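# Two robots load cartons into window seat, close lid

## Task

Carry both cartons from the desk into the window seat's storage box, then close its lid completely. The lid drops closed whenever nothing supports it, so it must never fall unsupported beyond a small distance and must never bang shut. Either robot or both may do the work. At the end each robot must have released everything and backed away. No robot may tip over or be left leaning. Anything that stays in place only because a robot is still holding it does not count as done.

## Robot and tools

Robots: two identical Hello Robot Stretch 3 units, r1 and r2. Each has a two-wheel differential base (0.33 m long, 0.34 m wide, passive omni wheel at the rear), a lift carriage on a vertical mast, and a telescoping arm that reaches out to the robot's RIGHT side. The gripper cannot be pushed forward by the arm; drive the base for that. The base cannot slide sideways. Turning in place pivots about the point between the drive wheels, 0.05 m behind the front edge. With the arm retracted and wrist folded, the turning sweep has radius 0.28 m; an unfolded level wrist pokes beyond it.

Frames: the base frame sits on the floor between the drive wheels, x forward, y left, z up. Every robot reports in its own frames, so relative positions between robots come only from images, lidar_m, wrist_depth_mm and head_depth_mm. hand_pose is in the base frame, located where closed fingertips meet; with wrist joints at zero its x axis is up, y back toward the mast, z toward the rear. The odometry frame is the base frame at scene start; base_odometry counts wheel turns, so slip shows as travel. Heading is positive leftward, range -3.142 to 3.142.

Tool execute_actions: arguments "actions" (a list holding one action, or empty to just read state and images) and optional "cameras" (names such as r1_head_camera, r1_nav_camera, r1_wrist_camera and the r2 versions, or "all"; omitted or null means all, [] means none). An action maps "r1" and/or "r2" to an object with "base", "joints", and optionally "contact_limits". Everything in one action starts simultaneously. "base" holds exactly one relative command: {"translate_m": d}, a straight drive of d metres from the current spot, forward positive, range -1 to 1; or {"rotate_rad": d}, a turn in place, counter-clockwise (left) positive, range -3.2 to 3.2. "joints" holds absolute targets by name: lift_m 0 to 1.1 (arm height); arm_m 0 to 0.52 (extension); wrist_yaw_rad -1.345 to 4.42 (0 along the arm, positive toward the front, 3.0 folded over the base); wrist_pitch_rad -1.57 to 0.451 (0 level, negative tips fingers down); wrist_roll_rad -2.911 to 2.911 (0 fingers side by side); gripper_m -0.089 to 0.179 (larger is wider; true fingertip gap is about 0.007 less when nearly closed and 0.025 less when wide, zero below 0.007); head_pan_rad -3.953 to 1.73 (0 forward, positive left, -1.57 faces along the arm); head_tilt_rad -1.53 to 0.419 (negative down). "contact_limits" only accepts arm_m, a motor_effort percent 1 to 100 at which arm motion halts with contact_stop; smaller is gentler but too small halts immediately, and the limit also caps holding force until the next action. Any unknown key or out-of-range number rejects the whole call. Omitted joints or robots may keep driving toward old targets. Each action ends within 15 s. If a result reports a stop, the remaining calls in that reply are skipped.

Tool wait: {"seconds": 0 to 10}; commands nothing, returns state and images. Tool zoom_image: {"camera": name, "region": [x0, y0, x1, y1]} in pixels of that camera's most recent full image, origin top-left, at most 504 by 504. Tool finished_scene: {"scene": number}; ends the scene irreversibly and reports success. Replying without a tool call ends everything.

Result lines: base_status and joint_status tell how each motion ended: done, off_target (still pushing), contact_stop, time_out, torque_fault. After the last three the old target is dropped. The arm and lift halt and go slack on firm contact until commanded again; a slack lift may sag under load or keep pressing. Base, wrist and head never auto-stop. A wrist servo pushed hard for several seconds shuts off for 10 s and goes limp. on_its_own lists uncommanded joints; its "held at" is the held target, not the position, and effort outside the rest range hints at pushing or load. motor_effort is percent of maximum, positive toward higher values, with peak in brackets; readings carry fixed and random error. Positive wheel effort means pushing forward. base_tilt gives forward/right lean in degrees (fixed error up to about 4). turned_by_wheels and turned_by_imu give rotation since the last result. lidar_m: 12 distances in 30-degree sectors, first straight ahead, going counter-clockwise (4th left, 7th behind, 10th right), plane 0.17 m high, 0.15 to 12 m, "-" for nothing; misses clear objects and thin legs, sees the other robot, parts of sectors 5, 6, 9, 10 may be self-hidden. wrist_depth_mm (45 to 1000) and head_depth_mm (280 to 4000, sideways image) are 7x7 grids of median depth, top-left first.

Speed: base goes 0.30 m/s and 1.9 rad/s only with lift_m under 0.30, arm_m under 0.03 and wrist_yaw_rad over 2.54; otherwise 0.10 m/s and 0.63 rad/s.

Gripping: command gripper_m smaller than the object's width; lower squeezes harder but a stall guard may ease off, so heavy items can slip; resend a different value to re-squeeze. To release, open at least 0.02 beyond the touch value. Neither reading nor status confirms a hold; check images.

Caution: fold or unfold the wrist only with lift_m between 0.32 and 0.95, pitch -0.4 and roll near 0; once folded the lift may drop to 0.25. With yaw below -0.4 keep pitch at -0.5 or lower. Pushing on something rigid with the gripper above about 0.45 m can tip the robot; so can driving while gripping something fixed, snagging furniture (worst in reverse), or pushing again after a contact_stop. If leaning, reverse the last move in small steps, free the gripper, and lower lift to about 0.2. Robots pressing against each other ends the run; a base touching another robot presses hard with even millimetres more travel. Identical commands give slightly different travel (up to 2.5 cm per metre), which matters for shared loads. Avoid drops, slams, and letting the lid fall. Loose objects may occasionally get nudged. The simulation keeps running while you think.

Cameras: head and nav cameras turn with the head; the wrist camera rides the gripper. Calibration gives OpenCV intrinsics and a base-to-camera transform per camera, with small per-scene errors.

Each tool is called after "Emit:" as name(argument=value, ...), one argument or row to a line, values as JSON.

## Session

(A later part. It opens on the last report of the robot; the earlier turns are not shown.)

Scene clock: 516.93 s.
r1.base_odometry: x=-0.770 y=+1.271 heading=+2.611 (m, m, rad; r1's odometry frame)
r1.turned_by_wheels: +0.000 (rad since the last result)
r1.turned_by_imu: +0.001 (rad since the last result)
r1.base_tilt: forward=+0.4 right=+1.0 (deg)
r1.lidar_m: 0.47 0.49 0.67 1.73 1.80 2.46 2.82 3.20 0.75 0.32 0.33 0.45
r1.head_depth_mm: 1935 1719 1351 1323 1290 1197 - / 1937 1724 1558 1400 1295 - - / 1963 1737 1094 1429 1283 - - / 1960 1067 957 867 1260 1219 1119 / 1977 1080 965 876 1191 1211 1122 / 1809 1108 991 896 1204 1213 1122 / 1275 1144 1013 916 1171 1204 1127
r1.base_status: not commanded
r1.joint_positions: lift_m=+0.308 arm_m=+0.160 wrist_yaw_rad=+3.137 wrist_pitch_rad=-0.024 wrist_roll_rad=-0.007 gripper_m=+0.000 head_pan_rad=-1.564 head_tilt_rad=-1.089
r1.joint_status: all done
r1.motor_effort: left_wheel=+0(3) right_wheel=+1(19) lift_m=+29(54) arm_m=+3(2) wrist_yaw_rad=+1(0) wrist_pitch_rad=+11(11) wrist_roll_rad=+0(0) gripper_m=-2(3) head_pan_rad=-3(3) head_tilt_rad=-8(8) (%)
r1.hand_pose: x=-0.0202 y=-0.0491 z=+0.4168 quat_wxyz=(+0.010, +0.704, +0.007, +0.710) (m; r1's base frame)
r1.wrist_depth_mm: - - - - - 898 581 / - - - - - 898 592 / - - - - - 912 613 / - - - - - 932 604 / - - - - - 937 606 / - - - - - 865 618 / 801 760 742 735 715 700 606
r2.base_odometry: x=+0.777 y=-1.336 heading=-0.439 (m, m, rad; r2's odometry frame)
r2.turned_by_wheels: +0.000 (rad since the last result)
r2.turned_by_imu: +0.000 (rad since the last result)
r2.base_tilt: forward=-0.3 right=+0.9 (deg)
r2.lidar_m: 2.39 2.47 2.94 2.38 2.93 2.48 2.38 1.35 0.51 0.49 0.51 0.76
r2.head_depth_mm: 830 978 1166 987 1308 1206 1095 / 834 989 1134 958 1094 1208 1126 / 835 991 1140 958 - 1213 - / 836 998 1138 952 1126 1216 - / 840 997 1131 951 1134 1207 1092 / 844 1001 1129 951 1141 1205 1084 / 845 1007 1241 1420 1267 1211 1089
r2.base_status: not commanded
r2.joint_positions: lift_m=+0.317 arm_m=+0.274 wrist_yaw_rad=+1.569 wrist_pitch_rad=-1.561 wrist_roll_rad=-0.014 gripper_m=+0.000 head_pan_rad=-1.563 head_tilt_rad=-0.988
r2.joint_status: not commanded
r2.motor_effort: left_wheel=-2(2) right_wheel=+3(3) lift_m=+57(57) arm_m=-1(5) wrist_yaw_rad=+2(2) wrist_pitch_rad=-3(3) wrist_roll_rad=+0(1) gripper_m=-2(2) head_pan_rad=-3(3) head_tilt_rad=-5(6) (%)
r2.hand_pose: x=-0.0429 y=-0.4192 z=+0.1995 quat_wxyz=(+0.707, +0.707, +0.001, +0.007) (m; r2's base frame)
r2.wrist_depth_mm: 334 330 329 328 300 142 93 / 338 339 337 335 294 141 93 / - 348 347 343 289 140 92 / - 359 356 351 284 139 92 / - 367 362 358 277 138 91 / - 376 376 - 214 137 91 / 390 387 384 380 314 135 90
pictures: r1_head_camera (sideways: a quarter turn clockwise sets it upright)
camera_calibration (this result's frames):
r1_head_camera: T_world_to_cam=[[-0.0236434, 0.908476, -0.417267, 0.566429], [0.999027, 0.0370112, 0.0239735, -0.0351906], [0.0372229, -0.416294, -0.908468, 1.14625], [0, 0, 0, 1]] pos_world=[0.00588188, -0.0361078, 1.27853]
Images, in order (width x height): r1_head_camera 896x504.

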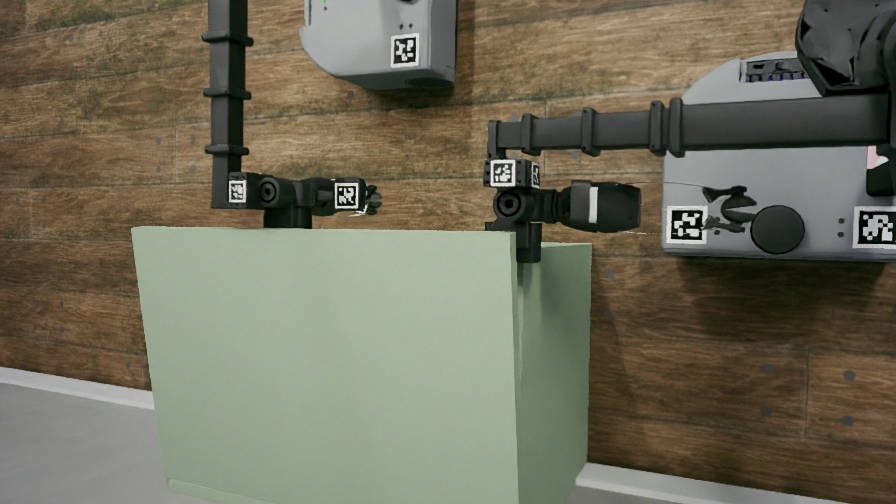

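Emit:
execute_actions(
  actions=[
    {"r1":{"joints":{"arm_m":0.116}}},
  ],
  cameras=[],
)

Emit:
execute_actions(
  actions=[
    {"r1":{"joints":{"lift_m":0.28}},"r2":{"joints":{"lift_m":0.289}}},
  ],
  cameras=["r1_head_camera"],
)

Scene clock: 527.30 s.
r1.base_odometry: x=-0.770 y=+1.271 heading=+2.611 (m, m, rad; r1's odometry frame)
r1.turned_by_wheels: +0.000 (rad since the last result)
r1.turned_by_imu: +0.000 (rad since the last result)
r1.base_tilt: forward=+0.5 right=+1.2 (deg)
r1.lidar_m: 0.47 0.49 0.67 1.73 1.79 2.45 2.82 3.18 0.75 0.32 0.33 0.44
r1.head_depth_mm: 1946 1720 1353 1323 1293 1192 - / 1945 1730 1555 1393 1297 - - / 1943 1731 1089 1420 1288 - - / 1951 1066 961 871 1260 1209 1118 / 1964 1080 966 874 1191 1207 1121 / 1807 1107 989 895 1206 1208 1120 / 1277 1142 1013 918 1170 1201 1131
r1.base_status: not commanded
r1.joint_positions: lift_m=+0.308 arm_m=+0.116 wrist_yaw_rad=+3.137 wrist_pitch_rad=-0.024 wrist_roll_rad=-0.007 gripper_m=+0.000 head_pan_rad=-1.564 head_tilt_rad=-1.089
r1.joint_status: all done
r1.motor_effort: left_wheel=+0(0) right_wheel=+1(1) lift_m=+29(29) arm_m=-5(3) wrist_yaw_rad=+2(3) wrist_pitch_rad=+11(11) wrist_roll_rad=+0(0) gripper_m=-3(2) head_pan_rad=-4(3) head_tilt_rad=-7(7) (%)
r1.hand_pose: x=-0.0202 y=-0.0058 z=+0.4168 quat_wxyz=(+0.010, +0.704, +0.007, +0.710) (m; r1's base frame)
r1.wrist_depth_mm: - - - - - 880 594 / - - - - - 922 596 / - - - - - 901 604 / - - - - - 945 611 / - - - - - 934 610 / - - - - 991 839 611 / 782 775 762 719 696 687 607
r2.base_odometry: x=+0.777 y=-1.336 heading=-0.439 (m, m, rad; r2's odometry frame)
r2.turned_by_wheels: +0.000 (rad since the last result)
r2.turned_by_imu: +0.000 (rad since the last result)
r2.base_tilt: forward=-0.3 right=+0.9 (deg)
r2.lidar_m: 2.39 2.47 2.95 2.39 2.93 2.48 2.38 1.35 0.52 0.49 0.51 0.76
r2.head_depth_mm: 828 981 1161 990 1316 1213 1092 / 828 988 1139 960 1095 1212 1122 / 833 993 1139 954 - 1213 - / 838 994 1136 954 1123 1207 - / 840 1001 1130 953 1132 1215 1093 / 846 1006 1128 948 1146 1206 1088 / 847 1007 1235 1423 1307 1209 1088
r2.base_status: not commanded
r2.joint_positions: lift_m=+0.317 arm_m=+0.274 wrist_yaw_rad=+1.569 wrist_pitch_rad=-1.561 wrist_roll_rad=-0.014 gripper_m=+0.000 head_pan_rad=-1.563 head_tilt_rad=-0.988
r2.joint_status: not commanded
r2.motor_effort: left_wheel=-2(2) right_wheel=+3(2) lift_m=+58(58) arm_m=-1(1) wrist_yaw_rad=+2(1) wrist_pitch_rad=-3(3) wrist_roll_rad=-1(1) gripper_m=-2(2) head_pan_rad=-3(3) head_tilt_rad=-6(6) (%)
r2.hand_pose: x=-0.0429 y=-0.4192 z=+0.1995 quat_wxyz=(+0.707, +0.707, +0.001, +0.007) (m; r2's base frame)
r2.wrist_depth_mm: 332 331 328 328 300 142 93 / 342 338 335 334 291 141 93 / - 347 347 342 289 140 92 / - 359 353 353 284 138 92 / - 364 365 358 278 138 91 / - 375 374 - 214 136 91 / 392 389 385 383 317 135 90
pictures: none
No camera images: the call's "cameras" was empty. Leave "cameras" out to get every camera's image.

Scene clock: 528.33 s.
r1.base_odometry: x=-0.770 y=+1.271 heading=+2.611 (m, m, rad; r1's odometry frame)
r1.turned_by_wheels: +0.000 (rad since the last result)
r1.turned_by_imu: +0.000 (rad since the last result)
r1.base_tilt: forward=+0.7 right=+1.1 (deg)
r1.lidar_m: 0.47 0.49 0.67 1.74 1.80 2.46 2.82 3.18 0.75 0.32 0.33 0.44
r1.head_depth_mm: 1935 1718 1346 1324 1292 1195 - / 1941 1735 1550 1396 1293 - - / 1945 1732 1146 1422 1281 - - / 1956 1104 992 899 1260 1211 1119 / 1964 1102 992 901 1194 1211 1122 / 1806 1123 1005 913 1205 1209 1125 / 1273 1142 1020 929 1172 1204 1125
r1.base_status: not commanded
r1.joint_positions: lift_m=+0.280 arm_m=+0.116 wrist_yaw_rad=+3.138 wrist_pitch_rad=-0.024 wrist_roll_rad=-0.007 gripper_m=+0.000 head_pan_rad=-1.564 head_tilt_rad=-1.089
r1.joint_status: all done
r1.motor_effort: left_wheel=+0(0) right_wheel=+1(1) lift_m=+29(29) arm_m=-5(5) wrist_yaw_rad=+1(2) wrist_pitch_rad=+11(11) wrist_roll_rad=+0(0) gripper_m=-3(2) head_pan_rad=-3(3) head_tilt_rad=-7(8) (%)
r1.hand_pose: x=-0.0203 y=-0.0058 z=+0.3888 quat_wxyz=(+0.010, +0.704, +0.008, +0.710) (m; r1's base frame)
r1.wrist_depth_mm: - - - - - 910 605 / - - - - - 898 595 / - - - - - 933 612 / - - - - - 938 597 / - - - - - 918 614 / 995 963 948 - 932 807 628 / 749 726 718 695 664 670 605
r2.base_odometry: x=+0.777 y=-1.336 heading=-0.439 (m, m, rad; r2's odometry frame)
r2.turned_by_wheels: +0.000 (rad since the last result)
r2.turned_by_imu: +0.000 (rad since the last result)
r2.base_tilt: forward=-0.3 right=+0.9 (deg)
r2.lidar_m: 2.39 2.47 2.94 2.38 2.92 2.48 2.38 1.35 0.51 0.49 0.51 0.76
r2.head_depth_mm: 827 985 1162 1033 1320 1215 1098 / 829 988 1134 985 1098 1213 1124 / 831 993 1137 984 1076 1222 - / 837 995 1150 982 1060 1205 - / 840 999 1136 978 1129 1213 1089 / 844 1003 1137 972 1148 1212 1089 / 842 1004 1238 1416 1283 1209 1089
r2.base_status: not commanded
r2.joint_positions: lift_m=+0.289 arm_m=+0.274 wrist_yaw_rad=+1.568 wrist_pitch_rad=-1.561 wrist_roll_rad=-0.014 gripper_m=+0.000 head_pan_rad=-1.563 head_tilt_rad=-0.988
r2.joint_status: all done
r2.motor_effort: left_wheel=-2(2) right_wheel=+3(3) lift_m=+37(51) arm_m=+2(2) wrist_yaw_rad=+3(3) wrist_pitch_rad=-3(3) wrist_roll_rad=+0(0) gripper_m=-2(3) head_pan_rad=-4(3) head_tilt_rad=-5(6) (%)
r2.hand_pose: x=-0.0429 y=-0.4190 z=+0.1712 quat_wxyz=(+0.707, +0.707, +0.001, +0.007) (m; r2's base frame)
r2.wrist_depth_mm: 305 306 303 302 298 143 93 / 313 311 309 310 294 142 93 / - 319 319 315 289 140 93 / - 329 326 327 285 140 92 / - 338 334 330 278 138 92 / - 344 344 - 215 137 91 / 358 358 355 349 315 136 91
pictures: r1_head_camera (sideways: a quarter turn clockwise sets it upright)
camera_calibration (this result's frames):
r1_head_camera: T_world_to_cam=[[-0.0236435, 0.908476, -0.417267, 0.566429], [0.999027, 0.0370113, 0.0239735, -0.0351906], [0.037223, -0.416294, -0.908468, 1.14625], [0, 0, 0, 1]] pos_world=[0.00588189, -0.0361078, 1.27853]
Images, in order (width x height): r1_head_camera 896x504.

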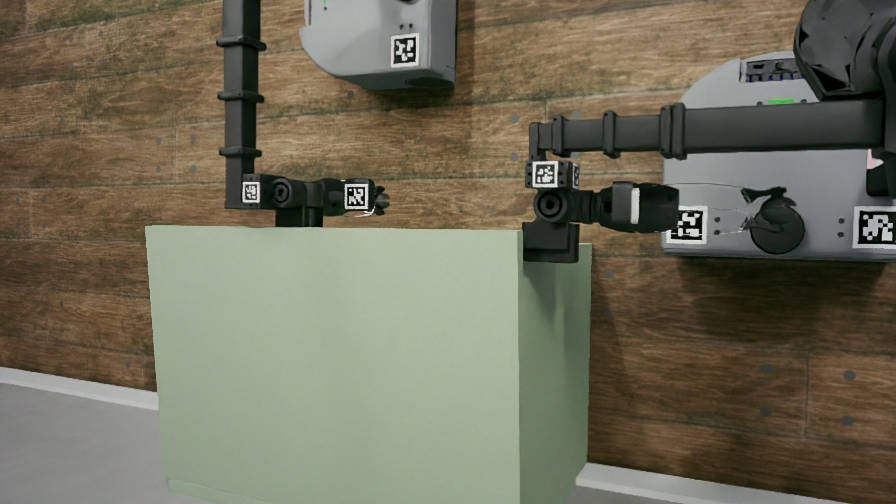

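Emit:
execute_actions(
  actions=[
    {"r1":{"joints":{"lift_m":0.255}},"r2":{"joints":{"lift_m":0.266}}},
  ],
  cameras=[],
)

Emit:
execute_actions(
  actions=[
    {"r1":{"joints":{"lift_m":0.245}},"r2":{"joints":{"lift_m":0.252}}},
  ],
  cameras=[],
)

Scene clock: 535.20 s.
r1.base_odometry: x=-0.770 y=+1.271 heading=+2.611 (m, m, rad; r1's odometry frame)
r1.turned_by_wheels: +0.000 (rad since the last result)
r1.turned_by_imu: +0.000 (rad since the last result)
r1.base_tilt: forward=+0.8 right=+1.1 (deg)
r1.lidar_m: 0.48 0.49 0.67 1.74 1.80 2.45 2.82 3.20 0.75 0.32 0.32 0.45
r1.head_depth_mm: 1934 1714 1338 1324 1285 1195 - / 1949 1731 1531 1396 1295 - - / 1952 1742 1115 1419 1315 - - / 1958 1135 1018 924 1258 1214 1117 / 1976 1129 1011 919 1188 1204 1120 / 1792 1137 1017 925 1209 1213 1123 / 1271 1147 1030 933 1166 1201 1130
r1.base_status: not commanded
r1.joint_positions: lift_m=+0.255 arm_m=+0.116 wrist_yaw_rad=+3.138 wrist_pitch_rad=-0.024 wrist_roll_rad=-0.007 gripper_m=+0.000 head_pan_rad=-1.564 head_tilt_rad=-1.089
r1.joint_status: all done
r1.motor_effort: left_wheel=+0(0) right_wheel=+1(1) lift_m=+29(28) arm_m=-5(5) wrist_yaw_rad=+1(1) wrist_pitch_rad=+11(11) wrist_roll_rad=+0(0) gripper_m=-2(2) head_pan_rad=-3(3) head_tilt_rad=-8(7) (%)
r1.hand_pose: x=-0.0204 y=-0.0058 z=+0.3638 quat_wxyz=(+0.010, +0.704, +0.008, +0.710) (m; r1's base frame)
r1.wrist_depth_mm: - - - - - 911 585 / - - - - - 906 601 / - - - - - 926 613 / - - - - - 915 608 / - - - - - 917 617 / 964 913 875 - 878 822 620 / 695 670 669 650 626 626 587
r2.base_odometry: x=+0.777 y=-1.336 heading=-0.439 (m, m, rad; r2's odometry frame)
r2.turned_by_wheels: +0.000 (rad since the last result)
r2.turned_by_imu: +0.000 (rad since the last result)
r2.base_tilt: forward=-0.3 right=+0.9 (deg)
r2.lidar_m: 2.39 2.46 2.95 2.38 2.93 2.48 2.38 1.35 0.51 0.49 0.51 0.76
r2.head_depth_mm: 825 980 1163 1071 1315 1215 1092 / 833 985 1139 1005 1100 1214 1122 / 837 992 1146 1006 1047 1211 - / 838 993 1146 1002 1063 1209 - / 841 999 1142 1001 1133 1208 1096 / 844 1001 1142 996 1145 1205 1092 / 846 1013 1241 1451 1275 1202 1086
r2.base_status: not commanded
r2.joint_positions: lift_m=+0.266 arm_m=+0.274 wrist_yaw_rad=+1.568 wrist_pitch_rad=-1.561 wrist_roll_rad=-0.014 gripper_m=+0.000 head_pan_rad=-1.563 head_tilt_rad=-0.988
r2.joint_status: all done
r2.motor_effort: left_wheel=-2(2) right_wheel=+3(3) lift_m=+37(39) arm_m=+2(2) wrist_yaw_rad=+2(3) wrist_pitch_rad=-3(3) wrist_roll_rad=-1(0) gripper_m=-2(1) head_pan_rad=-3(4) head_tilt_rad=-5(5) (%)
r2.hand_pose: x=-0.0429 y=-0.4190 z=+0.1482 quat_wxyz=(+0.707, +0.707, +0.001, +0.007) (m; r2's base frame)
r2.wrist_depth_mm: 284 283 282 280 275 143 93 / 290 289 287 287 282 141 93 / 297 299 296 293 290 140 92 / 307 303 305 303 284 139 92 / 314 313 310 308 278 137 92 / 322 321 318 - 215 137 91 / 333 334 331 327 318 136 90
pictures: none
No camera images: the call's "cameras" was empty. Leave "cameras" out to get every camera's image.

Scene clock: 536.00 s.
r1.base_odometry: x=-0.770 y=+1.271 heading=+2.611 (m, m, rad; r1's odometry frame)
r1.turned_by_wheels: +0.000 (rad since the last result)
r1.turned_by_imu: +0.000 (rad since the last result)
r1.base_tilt: forward=+0.8 right=+0.9 (deg)
r1.lidar_m: 0.47 0.49 0.67 1.73 1.80 2.46 2.82 3.19 0.75 0.32 0.33 0.44
r1.head_depth_mm: 1937 1717 1338 1323 1295 1193 - / 1928 1730 1532 1396 1298 - - / 1958 1730 1132 1419 1338 - - / 1969 1153 1034 937 1262 1217 1118 / 1969 1135 1020 929 1189 1210 1121 / 1806 1140 1024 932 1204 1211 1125 / 1272 1147 1034 936 1174 1197 1128
r1.base_status: not commanded
r1.joint_positions: lift_m=+0.245 arm_m=+0.116 wrist_yaw_rad=+3.138 wrist_pitch_rad=-0.024 wrist_roll_rad=-0.007 gripper_m=+0.000 head_pan_rad=-1.564 head_tilt_rad=-1.089
r1.joint_status: all done
r1.motor_effort: left_wheel=+0(0) right_wheel=+0(0) lift_m=+29(29) arm_m=-5(5) wrist_yaw_rad=+1(1) wrist_pitch_rad=+11(11) wrist_roll_rad=+0(0) gripper_m=-2(3) head_pan_rad=-4(3) head_tilt_rad=-8(7) (%)
r1.hand_pose: x=-0.0204 y=-0.0058 z=+0.3538 quat_wxyz=(+0.010, +0.704, +0.008, +0.710) (m; r1's base frame)
r1.wrist_depth_mm: - - - - - 908 594 / - - - - - 907 602 / - - - - - 886 607 / - - - - - 926 615 / - - - - - 909 614 / 912 897 859 - 846 787 614 / 695 676 657 641 619 622 567
r2.base_odometry: x=+0.777 y=-1.336 heading=-0.439 (m, m, rad; r2's odometry frame)
r2.turned_by_wheels: +0.000 (rad since the last result)
r2.turned_by_imu: +0.000 (rad since the last result)
r2.base_tilt: forward=-0.3 right=+0.9 (deg)
r2.lidar_m: 2.39 2.47 2.95 2.38 2.94 2.47 2.38 1.34 0.51 0.49 0.51 0.76
r2.head_depth_mm: 826 983 1163 1084 1320 1210 1095 / 834 985 1133 1016 1099 1216 1124 / 832 991 1143 1017 996 1209 - / 837 995 1146 1009 1066 1204 - / 841 1001 1147 1016 1127 1208 1092 / 839 1007 1152 1013 1143 1209 1096 / 847 1011 1241 1476 1264 1203 1088
r2.base_status: not commanded
r2.joint_positions: lift_m=+0.252 arm_m=+0.274 wrist_yaw_rad=+1.570 wrist_pitch_rad=-1.561 wrist_roll_rad=-0.014 gripper_m=+0.000 head_pan_rad=-1.563 head_tilt_rad=-0.988
r2.joint_status: all done
r2.motor_effort: left_wheel=-1(2) right_wheel=+1(3) lift_m=+33(35) arm_m=-1(2) wrist_yaw_rad=+0(2) wrist_pitch_rad=-3(3) wrist_roll_rad=+0(1) gripper_m=-2(1) head_pan_rad=-3(4) head_tilt_rad=-7(5) (%)
r2.hand_pose: x=-0.0429 y=-0.4192 z=+0.1344 quat_wxyz=(+0.707, +0.707, +0.001, +0.008) (m; r2's base frame)
r2.wrist_depth_mm: 271 271 268 268 263 142 93 / 277 276 277 275 270 140 92 / 286 285 281 281 277 139 92 / 292 292 288 288 281 138 91 / 300 298 297 294 276 137 91 / 307 307 305 - 213 136 90 / 319 316 316 312 310 135 90
pictures: none
No camera images: the call's "cameras" was empty. Leave "cameras" out to get every camera's image.

Just landing.

Emit:
execute_actions(
  actions=[
    {"r1":{"base":{"translate_m":-0.05},"joints":{"lift_m":0.24}},"r2":{"joints":{"lift_m":0.242}}},
  ],
  cameras=[],
)

Emit:
execute_actions(
  actions=[
    {"r1":{"base":{"translate_m":-0.16},"joints":{"arm_m":0.06}},"r2":{"joints":{"arm_m":0.09}}},
  ],
)

Scene clock: 542.63 s.
r1.base_odometry: x=-0.727 y=+1.246 heading=+2.611 (m, m, rad; r1's odometry frame)
r1.turned_by_wheels: +0.000 (rad since the last result)
r1.turned_by_imu: +0.000 (rad since the last result)
r1.base_tilt: forward=+0.6 right=+1.0 (deg)
r1.lidar_m: 0.52 0.55 0.74 1.74 1.79 2.45 2.78 3.15 0.72 0.33 0.33 0.45
r1.head_depth_mm: 1938 1720 1333 1324 1295 1192 - / 1937 1723 1510 1380 1298 - - / 1944 1736 1535 1417 1337 - - / 1967 1712 1051 1374 1280 1216 1118 / 1963 1131 1025 928 1193 1214 1119 / 1915 1144 1031 933 1209 1211 1125 / 1411 1146 1029 937 1218 1212 1126
r1.base_status: done
r1.joint_positions: lift_m=+0.240 arm_m=+0.116 wrist_yaw_rad=+3.138 wrist_pitch_rad=-0.024 wrist_roll_rad=-0.007 gripper_m=+0.000 head_pan_rad=-1.564 head_tilt_rad=-1.089
r1.joint_status: all done
r1.motor_effort: left_wheel=+1(2) right_wheel=+0(5) lift_m=+29(29) arm_m=-5(5) wrist_yaw_rad=+1(0) wrist_pitch_rad=+12(11) wrist_roll_rad=+0(0) gripper_m=-2(2) head_pan_rad=-3(2) head_tilt_rad=-8(8) (%)
r1.hand_pose: x=-0.0204 y=-0.0058 z=+0.3488 quat_wxyz=(+0.010, +0.704, +0.008, +0.710) (m; r1's base frame)
r1.wrist_depth_mm: - - - - - 985 657 / - - - - - 998 665 / - - - - - - 669 / - - - - - - 662 / - - - - - 967 665 / 914 866 867 - 864 777 671 / 678 666 660 626 616 607 587
r2.base_odometry: x=+0.777 y=-1.336 heading=-0.439 (m, m, rad; r2's odometry frame)
r2.turned_by_wheels: +0.000 (rad since the last result)
r2.turned_by_imu: +0.000 (rad since the last result)
r2.base_tilt: forward=-0.3 right=+0.9 (deg)
r2.lidar_m: 2.38 2.47 2.93 2.38 2.93 2.47 2.38 1.34 0.51 0.49 0.51 0.73
r2.head_depth_mm: 831 985 1163 1372 1314 1219 1095 / 829 991 1134 1018 1099 1213 1126 / 833 992 1144 1014 945 1216 - / 842 994 1150 1015 1061 1209 - / 838 1001 1146 1013 1134 1208 1088 / 842 1008 1150 1013 1143 1207 1092 / 848 1012 1238 1488 1286 1206 1089
r2.base_status: not commanded
r2.joint_positions: lift_m=+0.243 arm_m=+0.274 wrist_yaw_rad=+1.570 wrist_pitch_rad=-1.561 wrist_roll_rad=-0.014 gripper_m=+0.000 head_pan_rad=-1.563 head_tilt_rad=-0.988
r2.joint_status: all done
r2.motor_effort: left_wheel=-1(1) right_wheel=+2(2) lift_m=+16(33) arm_m=+0(0) wrist_yaw_rad=+0(0) wrist_pitch_rad=-3(3) wrist_roll_rad=-1(0) gripper_m=-2(2) head_pan_rad=-4(4) head_tilt_rad=-6(6) (%)
r2.hand_pose: x=-0.0429 y=-0.4192 z=+0.1249 quat_wxyz=(+0.707, +0.707, +0.001, +0.008) (m; r2's base frame)
r2.wrist_depth_mm: 263 261 260 260 257 140 92 / 270 268 267 267 263 139 92 / 274 275 273 274 269 137 91 / 282 285 283 281 277 137 91 / 291 290 288 285 270 135 90 / 301 298 296 - 209 134 89 / 307 306 305 302 299 133 89
pictures: none
No camera images: the call's "cameras" was empty. Leave "cameras" out to get every camera's image.

Scene clock: 545.50 s.
r1.base_odometry: x=-0.589 y=+1.165 heading=+2.611 (m, m, rad; r1's odometry frame)
r1.turned_by_wheels: +0.000 (rad since the last result)
r1.turned_by_imu: -0.001 (rad since the last result)
r1.base_tilt: forward=+0.6 right=+1.1 (deg)
r1.lidar_m: 0.68 0.71 0.96 1.73 1.80 2.45 2.61 3.01 0.65 0.68 0.40 0.45
r1.head_depth_mm: 1942 1089 1331 1326 1287 1193 - / 1944 1735 1340 1337 1303 - - / 1954 1731 1325 1370 1317 - - / 1961 1740 1528 1421 1317 1212 1122 / 1969 1751 1528 1407 1294 1207 1120 / 1977 1139 1027 945 1206 1214 1126 / 1844 1150 1028 936 1224 1214 1124
r1.base_status: done
r1.joint_positions: lift_m=+0.240 arm_m=+0.060 wrist_yaw_rad=+3.138 wrist_pitch_rad=-0.024 wrist_roll_rad=-0.007 gripper_m=+0.000 head_pan_rad=-1.564 head_tilt_rad=-1.089
r1.joint_status: all done
r1.motor_effort: left_wheel=+1(3) right_wheel=+0(6) lift_m=+29(29) arm_m=-5(8) wrist_yaw_rad=+2(2) wrist_pitch_rad=+11(11) wrist_roll_rad=+0(0) gripper_m=-3(2) head_pan_rad=-3(3) head_tilt_rad=-8(8) (%)
r1.hand_pose: x=-0.0204 y=+0.0502 z=+0.3488 quat_wxyz=(+0.010, +0.704, +0.008, +0.710) (m; r1's base frame)
r1.wrist_depth_mm: - - - - - - 839 / - - - - - - 850 / - - - - - - 862 / - - - - - - 872 / - - - - - - 845 / 905 874 873 - 836 798 759 / 668 661 647 627 600 589 587
r2.base_odometry: x=+0.777 y=-1.336 heading=-0.439 (m, m, rad; r2's odometry frame)
r2.turned_by_wheels: +0.000 (rad since the last result)
r2.turned_by_imu: +0.000 (rad since the last result)
r2.base_tilt: forward=-0.4 right=+0.9 (deg)
r2.lidar_m: 0.78 2.47 2.95 2.38 2.92 2.47 2.38 1.35 0.51 0.49 0.51 0.66
r2.head_depth_mm: 830 986 1166 1366 1316 1217 1091 / 834 985 1136 1012 1105 1208 1130 / 834 989 1139 1016 1108 1246 - / 839 996 1149 1012 1117 1234 - / 840 1003 1148 1010 1130 1213 1084 / 844 1003 1151 1009 1148 1201 1089 / 849 1005 1244 1475 1322 1205 1088
r2.base_status: not commanded
r2.joint_positions: lift_m=+0.243 arm_m=+0.090 wrist_yaw_rad=+1.570 wrist_pitch_rad=-1.561 wrist_roll_rad=-0.014 gripper_m=+0.000 head_pan_rad=-1.563 head_tilt_rad=-0.988
r2.joint_status: all done
r2.motor_effort: left_wheel=-1(1) right_wheel=+1(2) lift_m=+15(15) arm_m=-5(6) wrist_yaw_rad=+0(0) wrist_pitch_rad=-3(3) wrist_roll_rad=-1(1) gripper_m=-3(2) head_pan_rad=-3(4) head_tilt_rad=-6(5) (%)
r2.hand_pose: x=-0.0429 y=-0.2355 z=+0.1249 quat_wxyz=(+0.707, +0.707, +0.001, +0.008) (m; r2's base frame)
r2.wrist_depth_mm: 263 262 262 259 259 258 257 / - - 267 268 267 266 263 / - - 273 273 272 272 268 / - - 282 279 279 279 274 / - - 288 285 287 285 283 / - - - - 293 292 290 / - - 304 303 302 300 297
pictures: r1_head_camera (sideways: a quarter turn clockwise sets it upright), r1_nav_camera (sideways: a quarter turn counterclockwise sets it upright), r1_wrist_camera, r2_head_camera (sideways: a quarter turn clockwise sets it upright), r2_nav_camera (sideways: a quarter turn counterclockwise sets it upright), r2_wrist_camera
camera_calibration (this result's frames):
r1_head_camera: T_world_to_cam=[[-0.0236434, 0.908476, -0.417267, 0.566429], [0.999027, 0.0370112, 0.0239735, -0.0351906], [0.0372229, -0.416294, -0.908468, 1.14625], [0, 0, 0, 1]] pos_world=[0.00588188, -0.0361079, 1.27853]
r1_nav_camera: T_world_to_cam=[[-0.00508719, -0.908447, 0.417969, -0.501515], [-0.999448, -0.00910565, -0.0319555, 0.103934], [0.0328357, -0.4179, -0.907899, 1.13454], [0, 0, 0, 1]] pos_world=[0.0640722, 0.0194705, 1.24299]
r1_wrist_camera: T_world_to_cam=[[0.997997, 0.0457686, -0.0436616, 0.0456637], [-0.033793, -0.197713, -0.979677, 0.386088], [-0.0534709, 0.979191, -0.19577, 0.182346], [0, 0, 0, 1]] pos_world=[-0.022775, -0.104307, 0.415933]
r2_head_camera: T_world_to_cam=[[-0.0447314, 0.804379, -0.59243, 0.785458], [0.998572, 0.0533295, -0.00298825, -0.000805607], [0.0291903, -0.591718, -0.805617, 1.01013], [0, 0, 0, 1]] pos_world=[0.00645301, -0.0340508, 1.2791]
r2_nav_camera: T_world_to_cam=[[-0.0199425, -0.817606, 0.575432, -0.705559], [-0.999528, 0.0297653, 0.00765206, 0.0440076], [-0.0233843, -0.575008, -0.817814, 1.03001], [0, 0, 0, 1]] pos_world=[0.0540023, 0.0140845, 1.24802]
r2_wrist_camera: T_world_to_cam=[[0.0434871, -0.999024, -0.00771383, -0.23173], [-0.985143, -0.0441643, 0.165959, -0.0392528], [-0.166138, 0.000382153, -0.986102, 0.280207], [0, 0, 0, 1]] pos_world=[0.0179606, -0.233344, 0.281039]
Images, in order (width x height): r1_head_camera 896x504, r1_nav_camera 672x504, r1_wrist_camera 644x364, r2_head_camera 896x504, r2_nav_camera 672x504, r2_wrist_camera 644x364.

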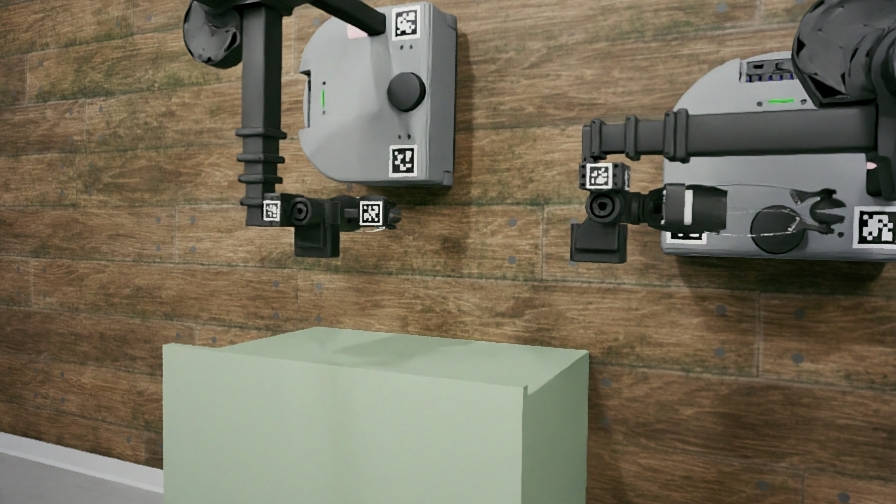

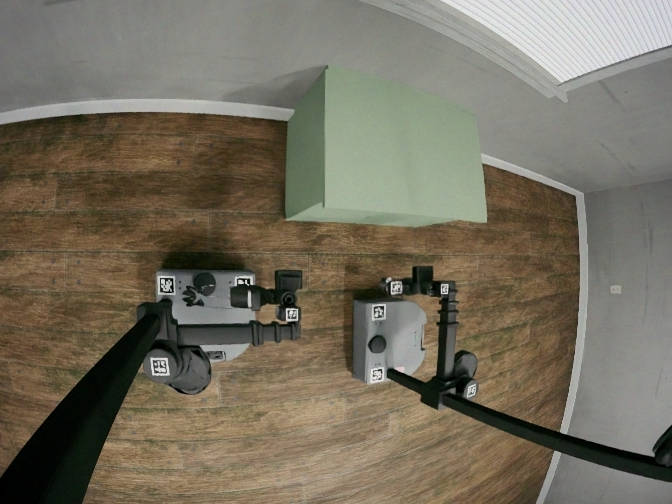

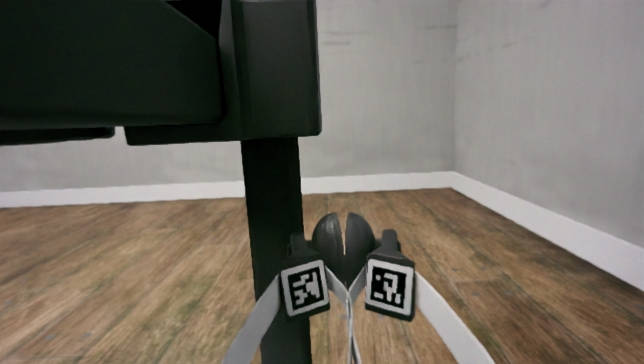

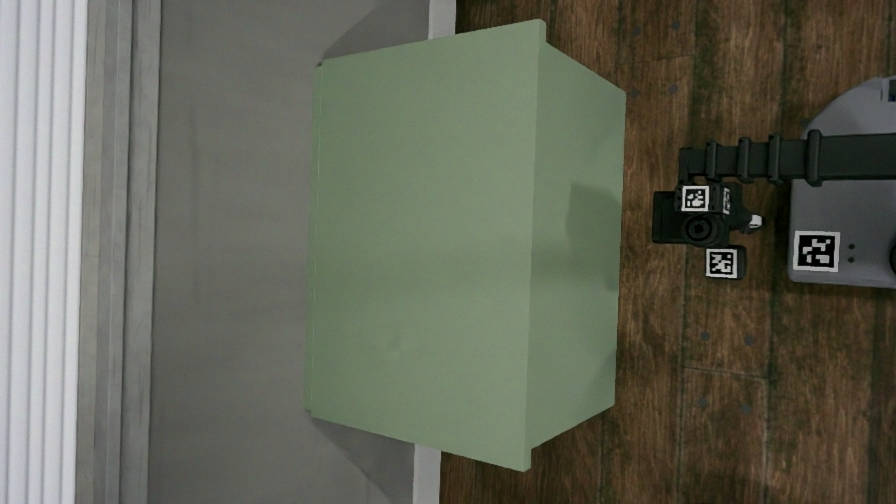

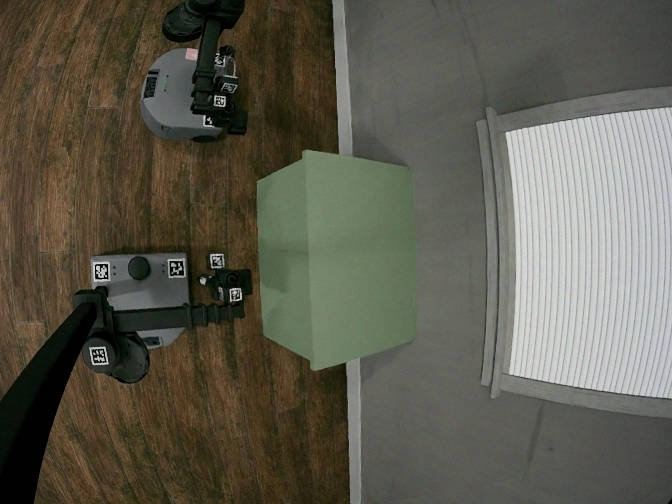

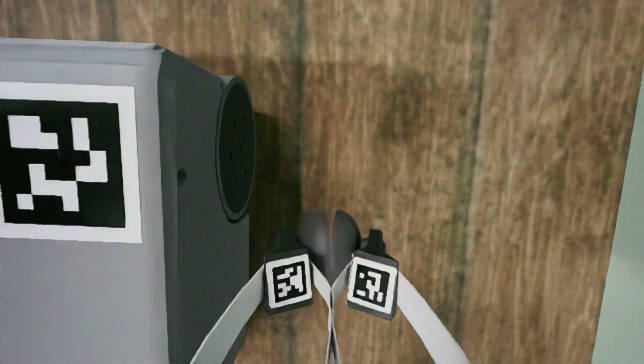

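Emit:
finished_scene(
  scene=2,
)

The scene is finished: the task was done.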